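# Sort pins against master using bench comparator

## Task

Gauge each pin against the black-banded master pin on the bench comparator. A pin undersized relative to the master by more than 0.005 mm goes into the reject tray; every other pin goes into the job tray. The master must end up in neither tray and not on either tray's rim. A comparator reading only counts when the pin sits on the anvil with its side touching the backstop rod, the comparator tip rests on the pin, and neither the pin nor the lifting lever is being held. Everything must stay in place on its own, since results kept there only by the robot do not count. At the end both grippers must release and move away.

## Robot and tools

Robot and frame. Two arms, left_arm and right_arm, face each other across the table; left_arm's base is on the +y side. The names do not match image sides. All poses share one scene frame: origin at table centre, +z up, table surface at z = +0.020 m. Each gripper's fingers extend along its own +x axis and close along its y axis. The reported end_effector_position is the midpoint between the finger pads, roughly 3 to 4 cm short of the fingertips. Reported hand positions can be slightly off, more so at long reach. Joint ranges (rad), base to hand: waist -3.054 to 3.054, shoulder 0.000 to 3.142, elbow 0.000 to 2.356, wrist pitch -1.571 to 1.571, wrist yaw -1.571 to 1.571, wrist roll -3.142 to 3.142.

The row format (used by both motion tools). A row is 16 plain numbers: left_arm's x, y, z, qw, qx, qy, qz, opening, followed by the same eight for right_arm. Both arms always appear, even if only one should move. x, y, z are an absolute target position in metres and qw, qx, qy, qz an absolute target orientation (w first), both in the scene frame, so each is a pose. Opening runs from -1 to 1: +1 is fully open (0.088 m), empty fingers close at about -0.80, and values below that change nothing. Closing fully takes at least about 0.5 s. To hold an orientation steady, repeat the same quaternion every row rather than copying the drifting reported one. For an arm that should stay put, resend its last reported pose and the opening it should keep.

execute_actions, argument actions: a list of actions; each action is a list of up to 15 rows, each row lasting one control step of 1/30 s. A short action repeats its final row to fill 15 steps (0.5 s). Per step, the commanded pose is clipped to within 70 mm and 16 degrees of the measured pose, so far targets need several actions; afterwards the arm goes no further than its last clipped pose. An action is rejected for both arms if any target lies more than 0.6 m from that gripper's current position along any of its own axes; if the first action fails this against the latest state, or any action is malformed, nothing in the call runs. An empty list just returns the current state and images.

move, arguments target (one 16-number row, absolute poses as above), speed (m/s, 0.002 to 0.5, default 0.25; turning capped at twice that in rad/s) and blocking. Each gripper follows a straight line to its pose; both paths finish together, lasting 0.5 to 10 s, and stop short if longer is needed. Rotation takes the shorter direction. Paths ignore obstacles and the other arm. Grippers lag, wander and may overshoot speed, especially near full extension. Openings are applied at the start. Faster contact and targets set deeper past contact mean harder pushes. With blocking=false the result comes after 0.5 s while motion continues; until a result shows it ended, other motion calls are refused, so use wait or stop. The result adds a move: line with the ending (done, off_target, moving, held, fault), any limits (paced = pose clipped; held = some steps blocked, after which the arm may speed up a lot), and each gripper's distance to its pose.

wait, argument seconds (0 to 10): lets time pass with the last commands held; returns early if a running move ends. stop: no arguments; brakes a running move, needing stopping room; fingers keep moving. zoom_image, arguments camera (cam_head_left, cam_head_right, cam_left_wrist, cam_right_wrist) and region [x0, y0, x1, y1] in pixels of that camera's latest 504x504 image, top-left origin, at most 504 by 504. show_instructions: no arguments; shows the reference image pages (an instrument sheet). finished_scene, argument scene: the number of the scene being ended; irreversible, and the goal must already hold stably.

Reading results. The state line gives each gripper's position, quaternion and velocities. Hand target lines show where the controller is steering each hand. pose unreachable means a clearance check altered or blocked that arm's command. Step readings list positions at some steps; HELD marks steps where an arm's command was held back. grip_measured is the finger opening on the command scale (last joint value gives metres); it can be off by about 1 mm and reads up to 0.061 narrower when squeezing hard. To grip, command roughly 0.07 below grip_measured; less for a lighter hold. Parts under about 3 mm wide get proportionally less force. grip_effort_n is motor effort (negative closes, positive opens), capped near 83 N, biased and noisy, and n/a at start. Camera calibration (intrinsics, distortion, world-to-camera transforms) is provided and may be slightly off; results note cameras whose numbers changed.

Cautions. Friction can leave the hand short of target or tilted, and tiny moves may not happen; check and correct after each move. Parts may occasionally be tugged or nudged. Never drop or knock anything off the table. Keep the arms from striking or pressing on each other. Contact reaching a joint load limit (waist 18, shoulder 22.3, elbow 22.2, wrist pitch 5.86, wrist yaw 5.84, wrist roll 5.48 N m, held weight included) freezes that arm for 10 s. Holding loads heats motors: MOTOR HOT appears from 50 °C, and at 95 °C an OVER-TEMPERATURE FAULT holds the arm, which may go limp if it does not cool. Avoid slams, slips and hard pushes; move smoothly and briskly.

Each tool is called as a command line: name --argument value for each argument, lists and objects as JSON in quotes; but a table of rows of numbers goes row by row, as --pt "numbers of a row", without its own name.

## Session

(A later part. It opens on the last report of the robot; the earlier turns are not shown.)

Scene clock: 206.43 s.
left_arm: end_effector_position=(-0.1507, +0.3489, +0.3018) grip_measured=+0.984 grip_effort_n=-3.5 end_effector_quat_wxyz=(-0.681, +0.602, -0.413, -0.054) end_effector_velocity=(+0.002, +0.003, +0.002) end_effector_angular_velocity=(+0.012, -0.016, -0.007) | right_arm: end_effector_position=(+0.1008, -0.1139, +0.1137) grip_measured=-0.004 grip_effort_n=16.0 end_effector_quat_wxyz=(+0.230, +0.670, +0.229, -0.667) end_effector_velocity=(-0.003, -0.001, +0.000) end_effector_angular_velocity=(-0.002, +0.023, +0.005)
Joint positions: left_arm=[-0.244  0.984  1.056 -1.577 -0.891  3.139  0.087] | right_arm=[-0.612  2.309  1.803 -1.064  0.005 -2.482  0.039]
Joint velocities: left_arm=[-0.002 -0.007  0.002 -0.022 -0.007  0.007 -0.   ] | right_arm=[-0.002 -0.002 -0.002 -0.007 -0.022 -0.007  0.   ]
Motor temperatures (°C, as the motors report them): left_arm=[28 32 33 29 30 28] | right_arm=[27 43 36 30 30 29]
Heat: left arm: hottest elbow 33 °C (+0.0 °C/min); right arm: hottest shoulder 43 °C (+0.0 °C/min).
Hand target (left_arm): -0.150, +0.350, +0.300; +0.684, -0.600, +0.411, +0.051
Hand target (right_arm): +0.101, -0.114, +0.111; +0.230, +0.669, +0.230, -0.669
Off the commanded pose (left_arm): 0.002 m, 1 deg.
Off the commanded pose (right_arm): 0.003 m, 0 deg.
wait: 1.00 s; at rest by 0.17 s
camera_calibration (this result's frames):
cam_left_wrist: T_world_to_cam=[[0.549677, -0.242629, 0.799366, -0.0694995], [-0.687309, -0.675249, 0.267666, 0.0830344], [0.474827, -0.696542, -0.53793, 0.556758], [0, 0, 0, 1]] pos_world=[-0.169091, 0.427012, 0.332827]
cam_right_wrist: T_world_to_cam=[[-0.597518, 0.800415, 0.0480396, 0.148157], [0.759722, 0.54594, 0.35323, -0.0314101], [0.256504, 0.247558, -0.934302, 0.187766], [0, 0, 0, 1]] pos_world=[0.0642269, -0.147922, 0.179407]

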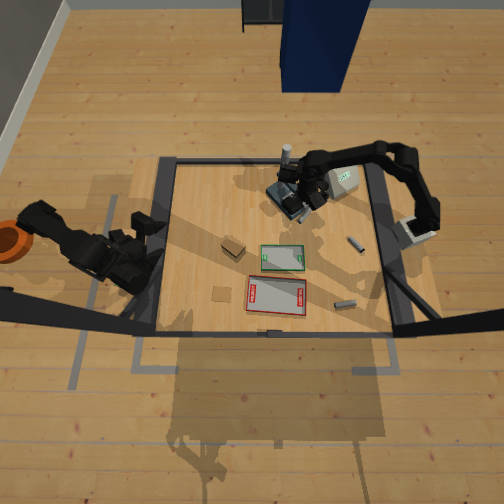

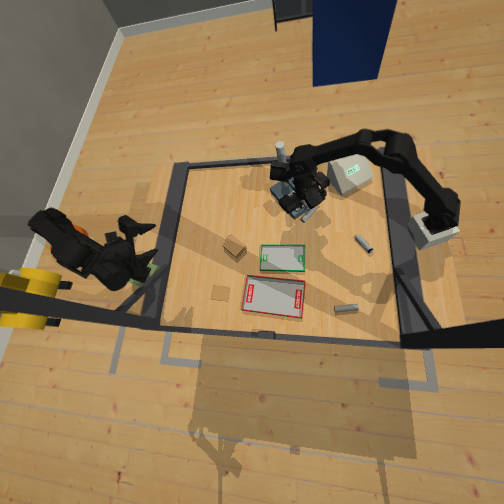

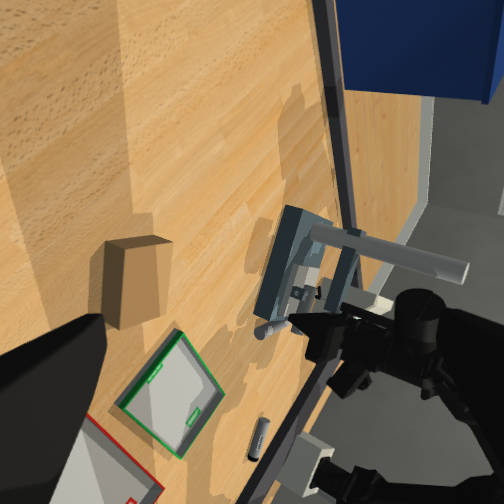

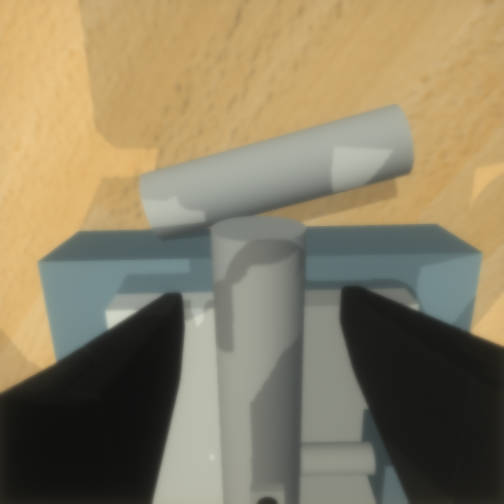

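move --target '[-0.15,0.35,0.3,0.684,-0.6,0.411,0.051,1, 0.1015,-0.115,0.111,-0.2302,-0.6686,-0.2302,0.6686,-0.6]' --speed 0.03

move --target '[-0.15,0.35,0.3,0.684,-0.6,0.411,0.051,1, 0.114,-0.140,0.116,-0.2302,-0.6686,-0.2302,0.6686,-0.6]' --speed 0.03

move --target '[-0.15,0.35,0.3,0.684,-0.6,0.411,0.051,1, 0.049,-0.19,0.15,-0.2302,-0.6686,-0.2302,0.6686,-0.6]' --speed 0.07

move --target '[-0.15,0.35,0.3,0.684,-0.6,0.411,0.051,1, -0.25,-0.10,0.14,-0.4056,-0.5792,-0.4056,0.5792,-0.6]' --speed 0.12

Scene clock: 215.50 s.
left_arm: end_effector_position=(-0.1507, +0.3489, +0.3018) grip_measured=+0.984 grip_effort_n=-3.5 end_effector_quat_wxyz=(-0.681, +0.602, -0.413, -0.054) end_effector_velocity=(+0.004, +0.003, +0.002) end_effector_angular_velocity=(-0.001, -0.024, +0.004) | right_arm: end_effector_position=(+0.1010, -0.1136, +0.1136) grip_measured=-0.439 grip_effort_n=-83.5 end_effector_quat_wxyz=(+0.230, +0.671, +0.229, -0.666) end_effector_velocity=(-0.002, +0.000, -0.001) end_effector_angular_velocity=(+0.004, +0.006, -0.005)
Joint positions: left_arm=[-0.244  0.984  1.056 -1.577 -0.891  3.139  0.087] | right_arm=[-0.612  2.309  1.803 -1.063  0.007 -2.483  0.017]
Joint velocities: left_arm=[-0.002 -0.007 -0.002 -0.022 -0.022 -0.007 -0.   ] | right_arm=[ 0.002 -0.002 -0.007  0.007 -0.007  0.007 -0.   ]
Motor temperatures (°C, as the motors report them): left_arm=[28 32 33 29 30 28] | right_arm=[27 45 36 30 30 29]
Heat: left arm: hottest elbow 33 °C (+0.0 °C/min); right arm: hottest shoulder 45 °C (-1.0 °C/min).
Hand target (left_arm): -0.150, +0.350, +0.300; +0.684, -0.600, +0.411, +0.051
Hand target (right_arm): +0.102, -0.115, +0.111; +0.230, +0.669, +0.230, -0.669
Off the commanded pose (left_arm): 0.002 m, 1 deg.
Off the commanded pose (right_arm): 0.003 m, 0 deg.
move: done
camera_calibration (this result's frames):
cam_left_wrist: T_world_to_cam=[[0.549677, -0.242629, 0.799366, -0.0694995], [-0.687309, -0.675249, 0.267666, 0.0830344], [0.474827, -0.696542, -0.53793, 0.556758], [0, 0, 0, 1]] pos_world=[-0.169091, 0.427012, 0.332827]
cam_right_wrist: T_world_to_cam=[[-0.598216, 0.799907, 0.0478084, 0.148055], [0.758649, 0.546129, 0.355239, -0.0317339], [0.258048, 0.248779, -0.933552, 0.187473], [0, 0, 0, 1]] pos_world=[0.0642665, -0.147739, 0.179211]

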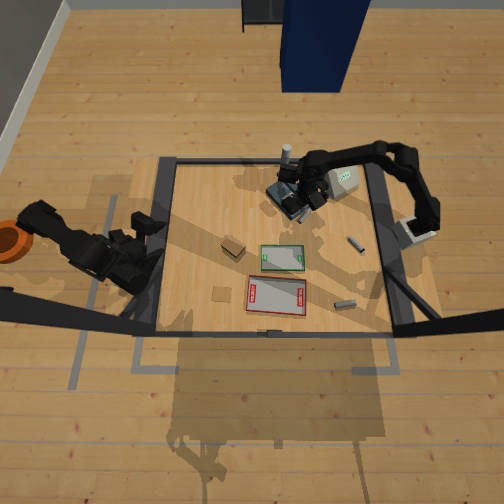

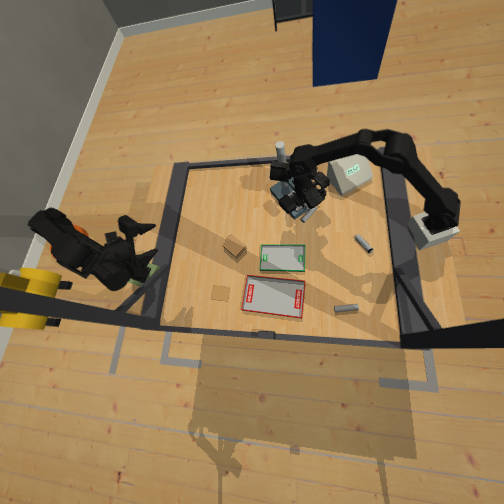

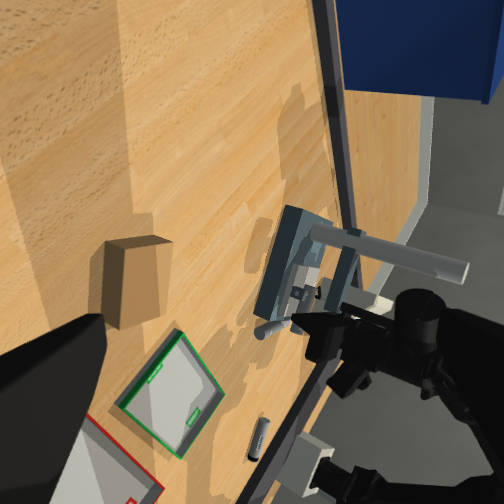

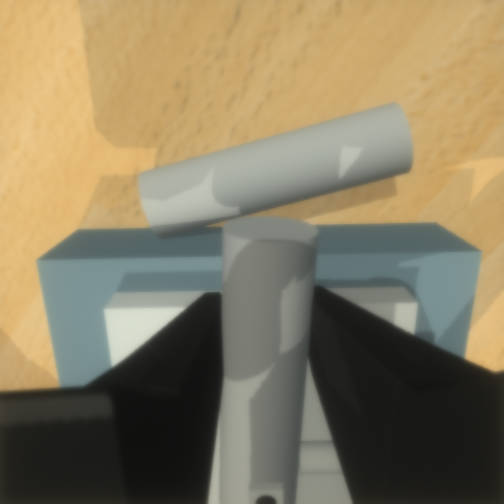

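Scene clock: 216.80 s.
left_arm: end_effector_position=(-0.1507, +0.3489, +0.3018) grip_measured=+0.984 grip_effort_n=-3.5 end_effector_quat_wxyz=(-0.681, +0.602, -0.413, -0.054) end_effector_velocity=(-0.001, -0.000, -0.001) end_effector_angular_velocity=(-0.007, +0.013, +0.002) | right_arm: end_effector_position=(+0.1117, -0.1348, +0.1147) grip_measured=-0.439 grip_effort_n=-83.5 end_effector_quat_wxyz=(+0.230, +0.670, +0.233, -0.667) end_effector_velocity=(-0.005, -0.000, +0.000) end_effector_angular_velocity=(+0.009, +0.020, +0.010)
Joint positions: left_arm=[-0.244  0.984  1.056 -1.577 -0.891  3.139  0.087] | right_arm=[-0.65   2.235  1.681 -1.011  0.001 -2.528  0.017]
Joint velocities: left_arm=[-0.002 -0.002 -0.002  0.007  0.007 -0.007 -0.   ] | right_arm=[ 0.002 -0.007 -0.012  0.007 -0.022 -0.007 -0.   ]
Motor temperatures (°C, as the motors report them): left_arm=[28 32 33 29 30 28] | right_arm=[27 45 35 30 30 29]
Heat: left arm: hottest elbow 33 °C (+0.0 °C/min); right arm: hottest shoulder 45 °C (-1.0 °C/min).
Hand target (left_arm): -0.150, +0.350, +0.300; +0.684, -0.600, +0.411, +0.051
Hand target (right_arm): +0.114, -0.140, +0.116; +0.230, +0.669, +0.230, -0.668
Off the commanded pose (left_arm): 0.002 m, 1 deg.
Off the commanded pose (right_arm): 0.006 m, 0 deg.
move: done
camera_calibration (this result's frames):
cam_left_wrist: T_world_to_cam=[[0.549677, -0.242629, 0.799366, -0.0694995], [-0.687309, -0.675249, 0.267666, 0.0830344], [0.474827, -0.696542, -0.53793, 0.556758], [0, 0, 0, 1]] pos_world=[-0.169091, 0.427012, 0.332827]
cam_right_wrist: T_world_to_cam=[[-0.60288, 0.795974, 0.0544173, 0.170628], [0.756849, 0.549, 0.354652, -0.0280025], [0.252419, 0.254998, -0.933413, 0.192515], [0, 0, 0, 1]] pos_world=[0.0754675, -0.169533, 0.180342]

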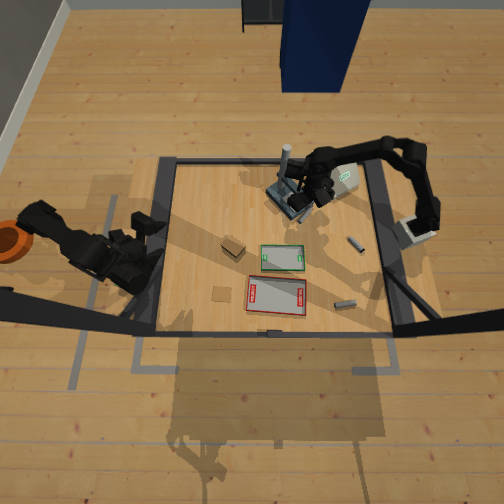

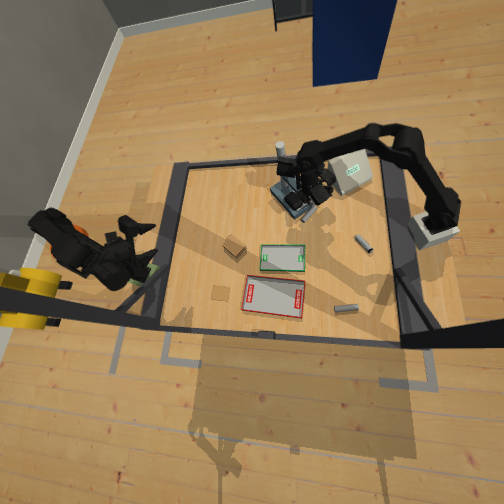

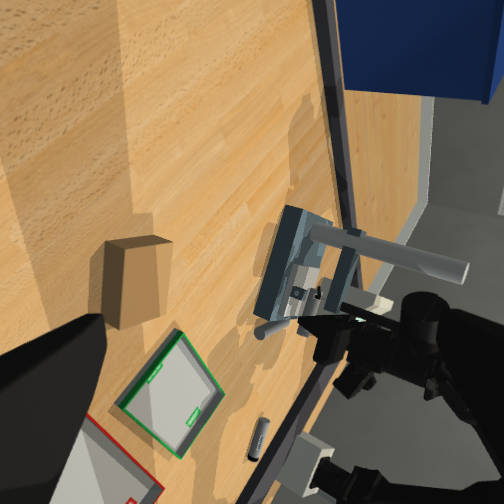

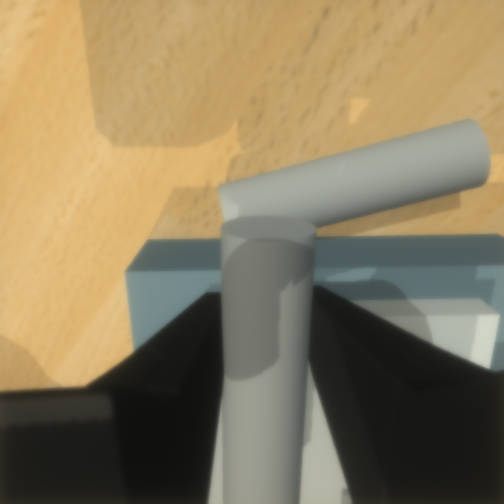

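Scene clock: 218.50 s.
left_arm: end_effector_position=(-0.1507, +0.3489, +0.3018) grip_measured=+0.984 grip_effort_n=-3.5 end_effector_quat_wxyz=(-0.681, +0.602, -0.413, -0.054) end_effector_velocity=(+0.001, +0.001, +0.000) end_effector_angular_velocity=(+0.007, -0.013, -0.007) | right_arm: end_effector_position=(+0.0503, -0.1895, +0.1434) grip_measured=-0.439 grip_effort_n=-83.5 end_effector_quat_wxyz=(+0.235, +0.666, +0.226, -0.671) end_effector_velocity=(+0.001, -0.007, -0.002) end_effector_angular_velocity=(-0.018, -0.004, +0.005)
Joint positions: left_arm=[-0.244  0.984  1.056 -1.577 -0.891  3.139  0.087] | right_arm=[-0.53   1.968  1.385 -1.002 -0.    -2.403  0.017]
Joint velocities: left_arm=[-0.002 -0.002 -0.002 -0.007 -0.007  0.007  0.   ] | right_arm=[-0.002 -0.007 -0.017 -0.007  0.007 -0.007 -0.   ]
Motor temperatures (°C, as the motors report them): left_arm=[28 32 33 29 30 28] | right_arm=[27 46 35 30 30 29]
Heat: left arm: hottest elbow 33 °C (+0.0 °C/min); right arm: hottest shoulder 46 °C (+0.0 °C/min).
Hand target (left_arm): -0.150, +0.350, +0.300; +0.684, -0.600, +0.411, +0.051
Hand target (right_arm): +0.049, -0.190, +0.149; +0.230, +0.668, +0.230, -0.669
Off the commanded pose (left_arm): 0.002 m, 1 deg.
Off the commanded pose (right_arm): 0.007 m, 1 deg.
move: done
camera_calibration (this result's frames):
cam_left_wrist: T_world_to_cam=[[0.549677, -0.242629, 0.799366, -0.0694995], [-0.687309, -0.675249, 0.267666, 0.0830344], [0.474827, -0.696542, -0.53793, 0.556758], [0, 0, 0, 1]] pos_world=[-0.169091, 0.427012, 0.332827]
cam_right_wrist: T_world_to_cam=[[-0.599888, 0.798968, 0.0422467, 0.177799], [0.760512, 0.553022, 0.340275, 0.0409178], [0.248506, 0.236256, -0.939376, 0.246201], [0, 0, 0, 1]] pos_world=[0.0143585, -0.222851, 0.209841]

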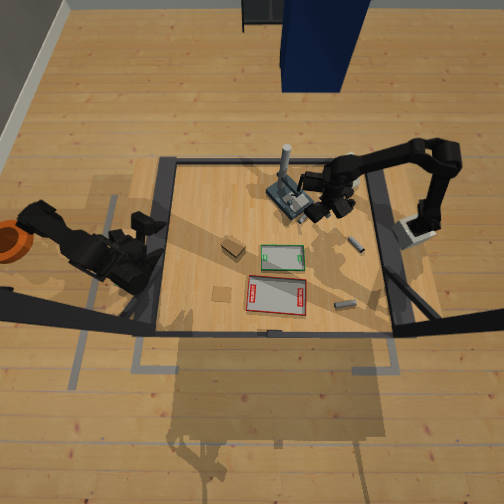

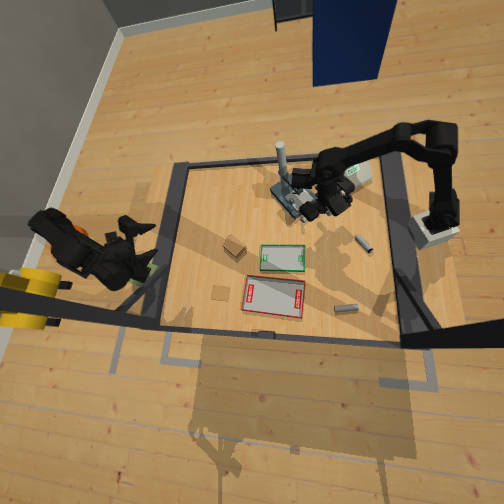

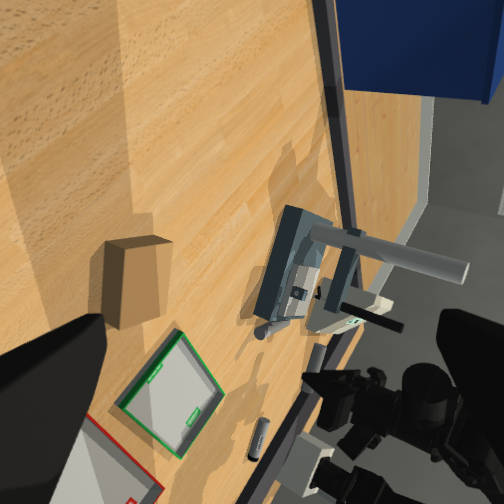

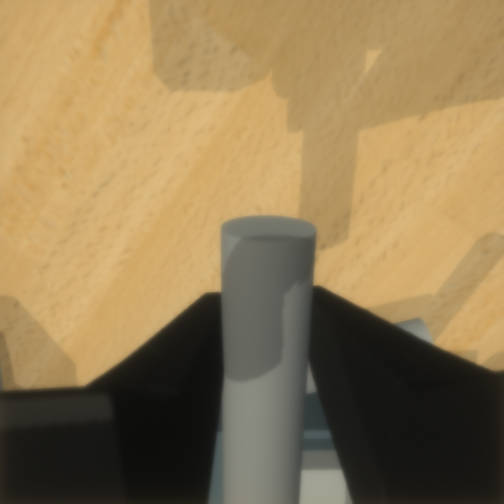

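Scene clock: 221.60 s.
left_arm: end_effector_position=(-0.1507, +0.3489, +0.3018) grip_measured=+0.984 grip_effort_n=-3.5 end_effector_quat_wxyz=(-0.681, +0.602, -0.413, -0.054) end_effector_velocity=(+0.001, +0.001, +0.000) end_effector_angular_velocity=(+0.007, -0.013, -0.007) | right_arm: end_effector_position=(-0.2496, -0.1043, +0.1427) grip_measured=-0.439 grip_effort_n=-83.5 end_effector_quat_wxyz=(+0.392, +0.578, +0.417, -0.582) end_effector_velocity=(-0.001, +0.001, +0.001) end_effector_angular_velocity=(-0.001, +0.007, +0.005)
Joint positions: left_arm=[-0.244  0.984  1.056 -1.577 -0.891  3.139  0.087] | right_arm=[ 0.139  2.548  2.349 -1.336 -0.009 -2.288  0.017]
Joint velocities: left_arm=[-0.002 -0.002 -0.002 -0.007 -0.007  0.007 -0.   ] | right_arm=[-0.002  0.007  0.017 -0.007 -0.007 -0.007 -0.   ]
Motor temperatures (°C, as the motors report them): left_arm=[28 32 33 29 30 28] | right_arm=[27 46 36 30 30 29]
Heat: left arm: hottest elbow 33 °C (+0.0 °C/min); right arm: hottest shoulder 46 °C (-1.0 °C/min).
Hand target (left_arm): -0.150, +0.350, +0.300; +0.684, -0.600, +0.411, +0.051
Hand target (right_arm): -0.251, -0.103, +0.141; +0.392, +0.577, +0.419, -0.581
Off the commanded pose (left_arm): 0.002 m, 1 deg.
Off the commanded pose (right_arm): 0.005 m, 2 deg.
joint sent to its limit (right arm) — the command would take joint 3 (elbow) past its upper limit, so that joint was sent only as far as its limit.
move: done
camera_calibration (this result's frames):
cam_left_wrist: T_world_to_cam=[[0.549677, -0.242629, 0.799366, -0.0694995], [-0.687309, -0.675249, 0.267666, 0.0830344], [0.474827, -0.696542, -0.53793, 0.556758], [0, 0, 0, 1]] pos_world=[-0.169091, 0.427012, 0.332827]
cam_right_wrist: T_world_to_cam=[[-0.928151, 0.362454, 0.0846286, -0.203759], [0.367453, 0.856097, 0.363423, 0.152343], [0.0592736, 0.368408, -0.927773, 0.264863], [0, 0, 0, 1]] pos_world=[-0.260798, -0.154145, 0.207611]

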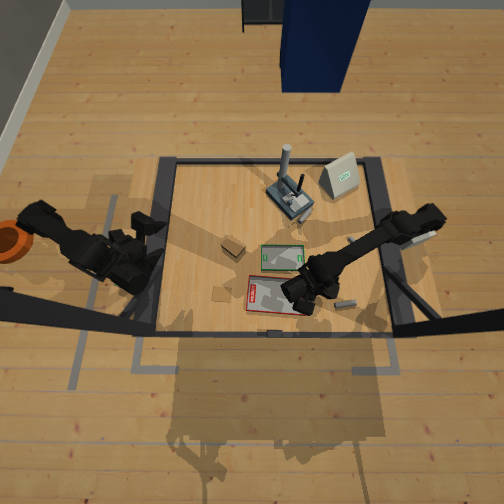

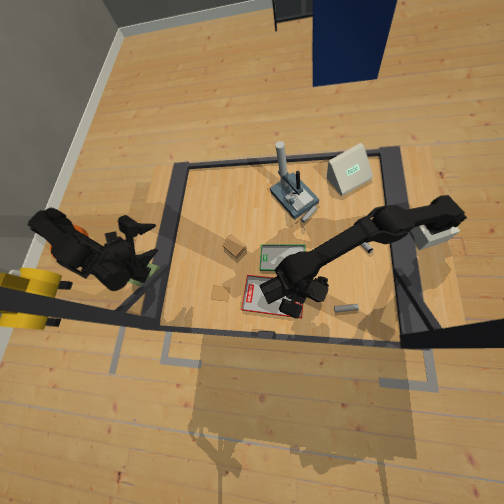

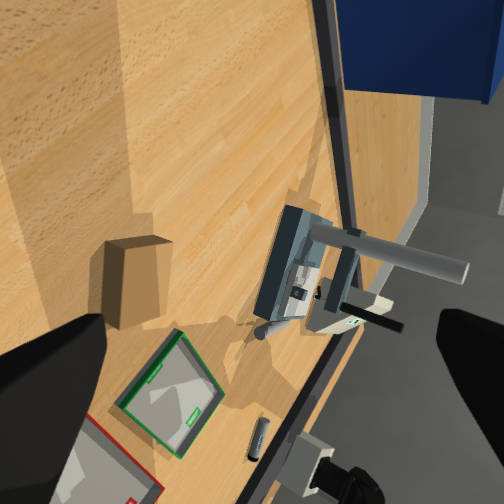

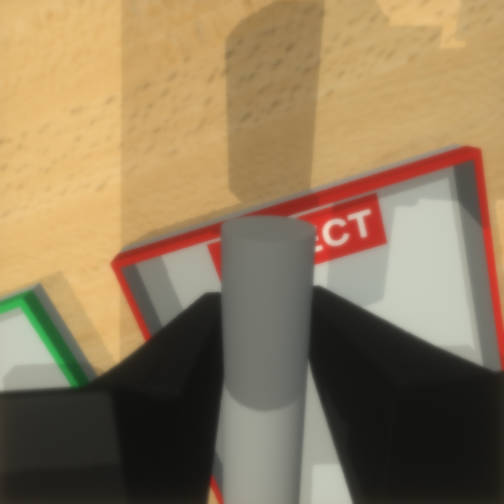

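move --target '[-0.15,0.35,0.3,0.684,-0.6,0.411,0.051,1, -0.25,-0.08,0.10,-0.5,-0.5,-0.5,0.5,-0.6]' --speed 0.04

Scene clock: 228.63 s.
left_arm: end_effector_position=(-0.1507, +0.3489, +0.3018) grip_measured=+0.984 grip_effort_n=-3.5 end_effector_quat_wxyz=(-0.681, +0.602, -0.413, -0.054) end_effector_velocity=(+0.001, +0.001, -0.001) end_effector_angular_velocity=(-0.007, -0.003, +0.012) | right_arm: end_effector_position=(-0.2501, -0.0834, +0.1017) grip_measured=-0.439 grip_effort_n=-83.5 end_effector_quat_wxyz=(+0.477, +0.506, +0.521, -0.495) end_effector_velocity=(-0.003, +0.001, -0.000) end_effector_angular_velocity=(-0.003, +0.022, +0.021)
Joint positions: left_arm=[-0.244  0.984  1.056 -1.577 -0.891  3.139  0.087] | right_arm=[ 0.122  2.636  2.351 -1.221 -0.003 -2.655  0.017]
Joint velocities: left_arm=[-0.002 -0.002 -0.007 -0.007 -0.007 -0.022 -0.   ] | right_arm=[-0.002  0.002  0.002  0.007 -0.022 -0.022 -0.   ]
Motor temperatures (°C, as the motors report them): left_arm=[28 32 33 29 30 28] | right_arm=[27 48 37 30 30 29]
Heat: left arm: hottest elbow 33 °C (+0.0 °C/min); right arm: hottest shoulder 48 °C (+2.0 °C/min).
Hand target (left_arm): -0.150, +0.350, +0.300; +0.684, -0.600, +0.411, +0.051
Hand target (right_arm): -0.250, -0.080, +0.100; +0.475, +0.507, +0.524, -0.492
Off the commanded pose (left_arm): 0.002 m, 1 deg.
Off the commanded pose (right_arm): 0.004 m, 4 deg.
joint sent to its limit (right arm) — the command would take joint 3 (elbow) past its upper limit, so that joint was sent only as far as its limit.
move: off_target (right_arm)
camera_calibration (this result's frames):
cam_left_wrist: T_world_to_cam=[[0.549677, -0.242629, 0.799366, -0.0694995], [-0.687309, -0.675249, 0.267666, 0.0830344], [0.474827, -0.696542, -0.53793, 0.556758], [0, 0, 0, 1]] pos_world=[-0.169091, 0.427012, 0.332827]
cam_right_wrist: T_world_to_cam=[[-0.996099, 0.0193031, 0.086107, -0.254075], [0.0523405, 0.914846, 0.400397, 0.0718548], [-0.0710457, 0.403342, -0.912287, 0.187932], [0, 0, 0, 1]] pos_world=[-0.243493, -0.136632, 0.164555]

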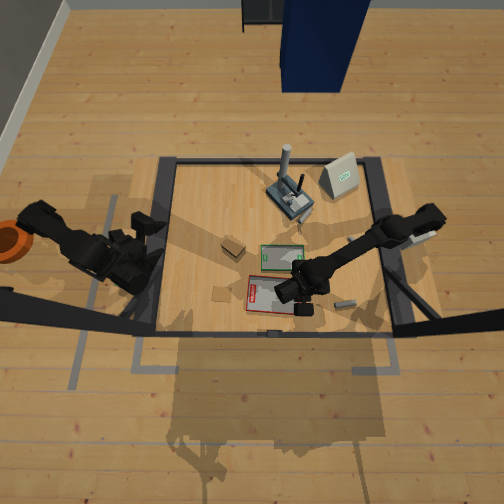

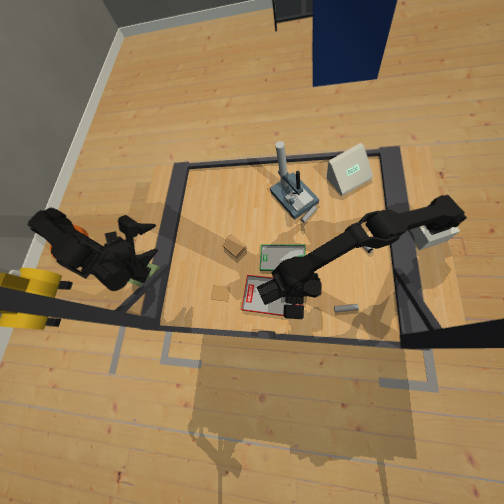

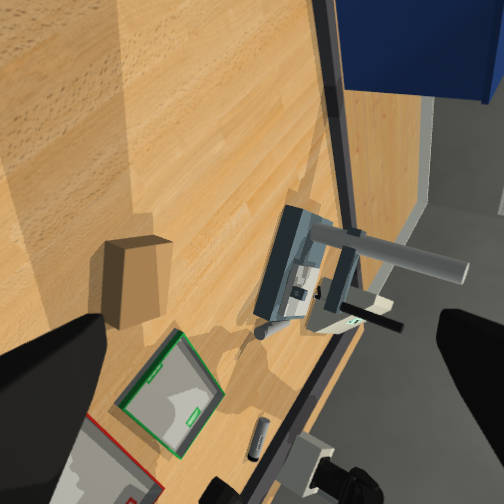

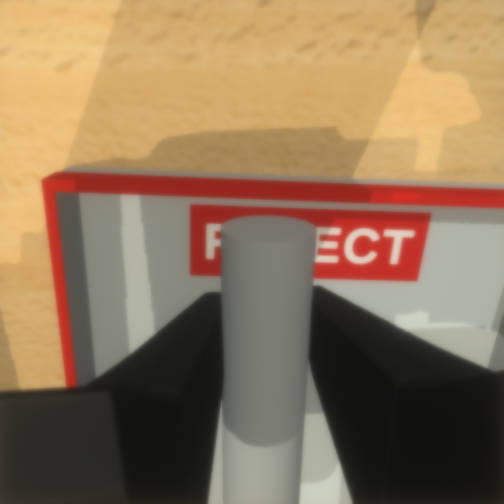

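Marginal; go further in while descending.

move --target '[-0.15,0.35,0.3,0.684,-0.6,0.411,0.051,1, -0.245,-0.062,0.078,-0.5,-0.5,-0.5,0.5,-0.6]' --speed 0.03

Scene clock: 231.93 s.
left_arm: end_effector_position=(-0.1507, +0.3489, +0.3018) grip_measured=+0.984 grip_effort_n=-3.5 end_effector_quat_wxyz=(-0.681, +0.602, -0.413, -0.054) end_effector_velocity=(+0.000, -0.000, +0.001) end_effector_angular_velocity=(-0.019, +0.003, +0.003) | right_arm: end_effector_position=(-0.2466, -0.0656, +0.0853) grip_measured=-0.439 grip_effort_n=-83.5 end_effector_quat_wxyz=(+0.462, +0.510, +0.537, -0.487) end_effector_velocity=(+0.003, -0.001, -0.002) end_effector_angular_velocity=(-0.007, -0.014, +0.019)
Joint positions: left_arm=[-0.244  0.984  1.056 -1.577 -0.891  3.139  0.087] | right_arm=[ 0.101  2.673  2.354 -1.139 -0.003 -2.681  0.017]
Joint velocities: left_arm=[-0.002 -0.007 -0.002  0.007 -0.007 -0.007  0.   ] | right_arm=[-0.002  0.002 -0.002 -0.007  0.007 -0.022 -0.   ]
Motor temperatures (°C, as the motors report them): left_arm=[28 32 33 29 30 28] | right_arm=[27 48 37 30 30 29]
Heat: left arm: hottest elbow 33 °C (+0.0 °C/min); right arm: hottest shoulder 48 °C (+2.0 °C/min).
Hand target (left_arm): -0.150, +0.350, +0.300; +0.684, -0.600, +0.411, +0.051
Hand target (right_arm): -0.245, -0.063, +0.078; +0.462, +0.512, +0.536, -0.487
Off the commanded pose (left_arm): 0.002 m, 1 deg.
Off the commanded pose (right_arm): 0.008 m, 6 deg.
joint sent to its limit (right arm) — the command would take joint 3 (elbow) past its upper limit, so that joint was sent only as far as its limit.
move: off_target (right_arm)
camera_calibration (this result's frames):
cam_left_wrist: T_world_to_cam=[[0.549677, -0.242629, 0.799366, -0.0694995], [-0.687309, -0.675249, 0.267666, 0.0830344], [0.474827, -0.696542, -0.53793, 0.556758], [0, 0, 0, 1]] pos_world=[-0.169091, 0.427012, 0.332827]
cam_right_wrist: T_world_to_cam=[[-0.994307, 0.0107207, 0.106016, -0.251368], [0.0563961, 0.897101, 0.438212, 0.058571], [-0.0904089, 0.441696, -0.892598, 0.162038], [0, 0, 0, 1]] pos_world=[-0.23859, -0.121421, 0.145617]

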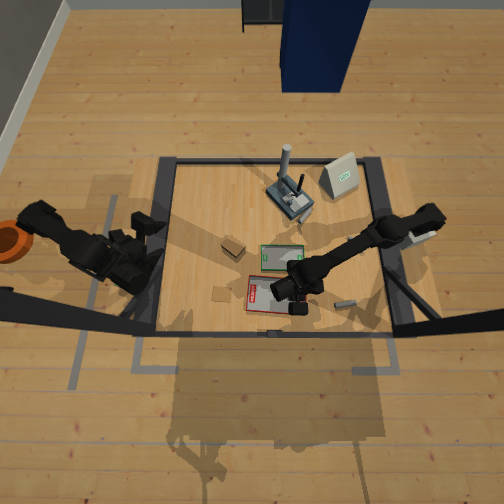

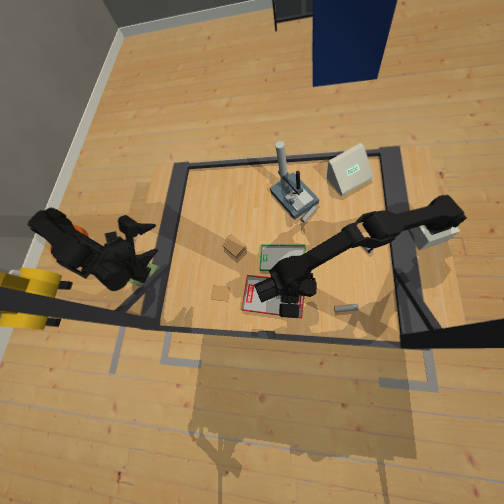

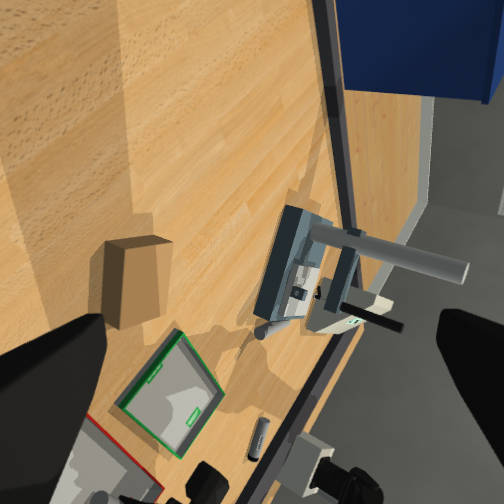

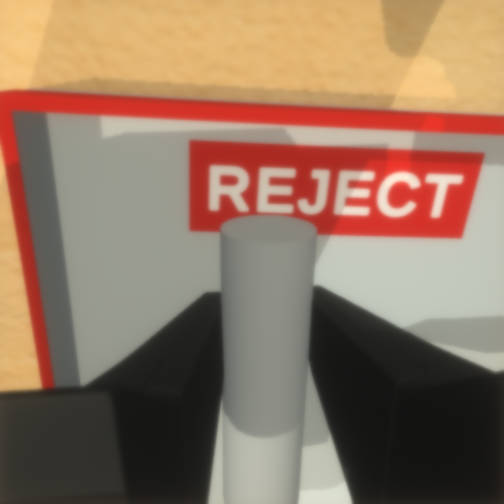

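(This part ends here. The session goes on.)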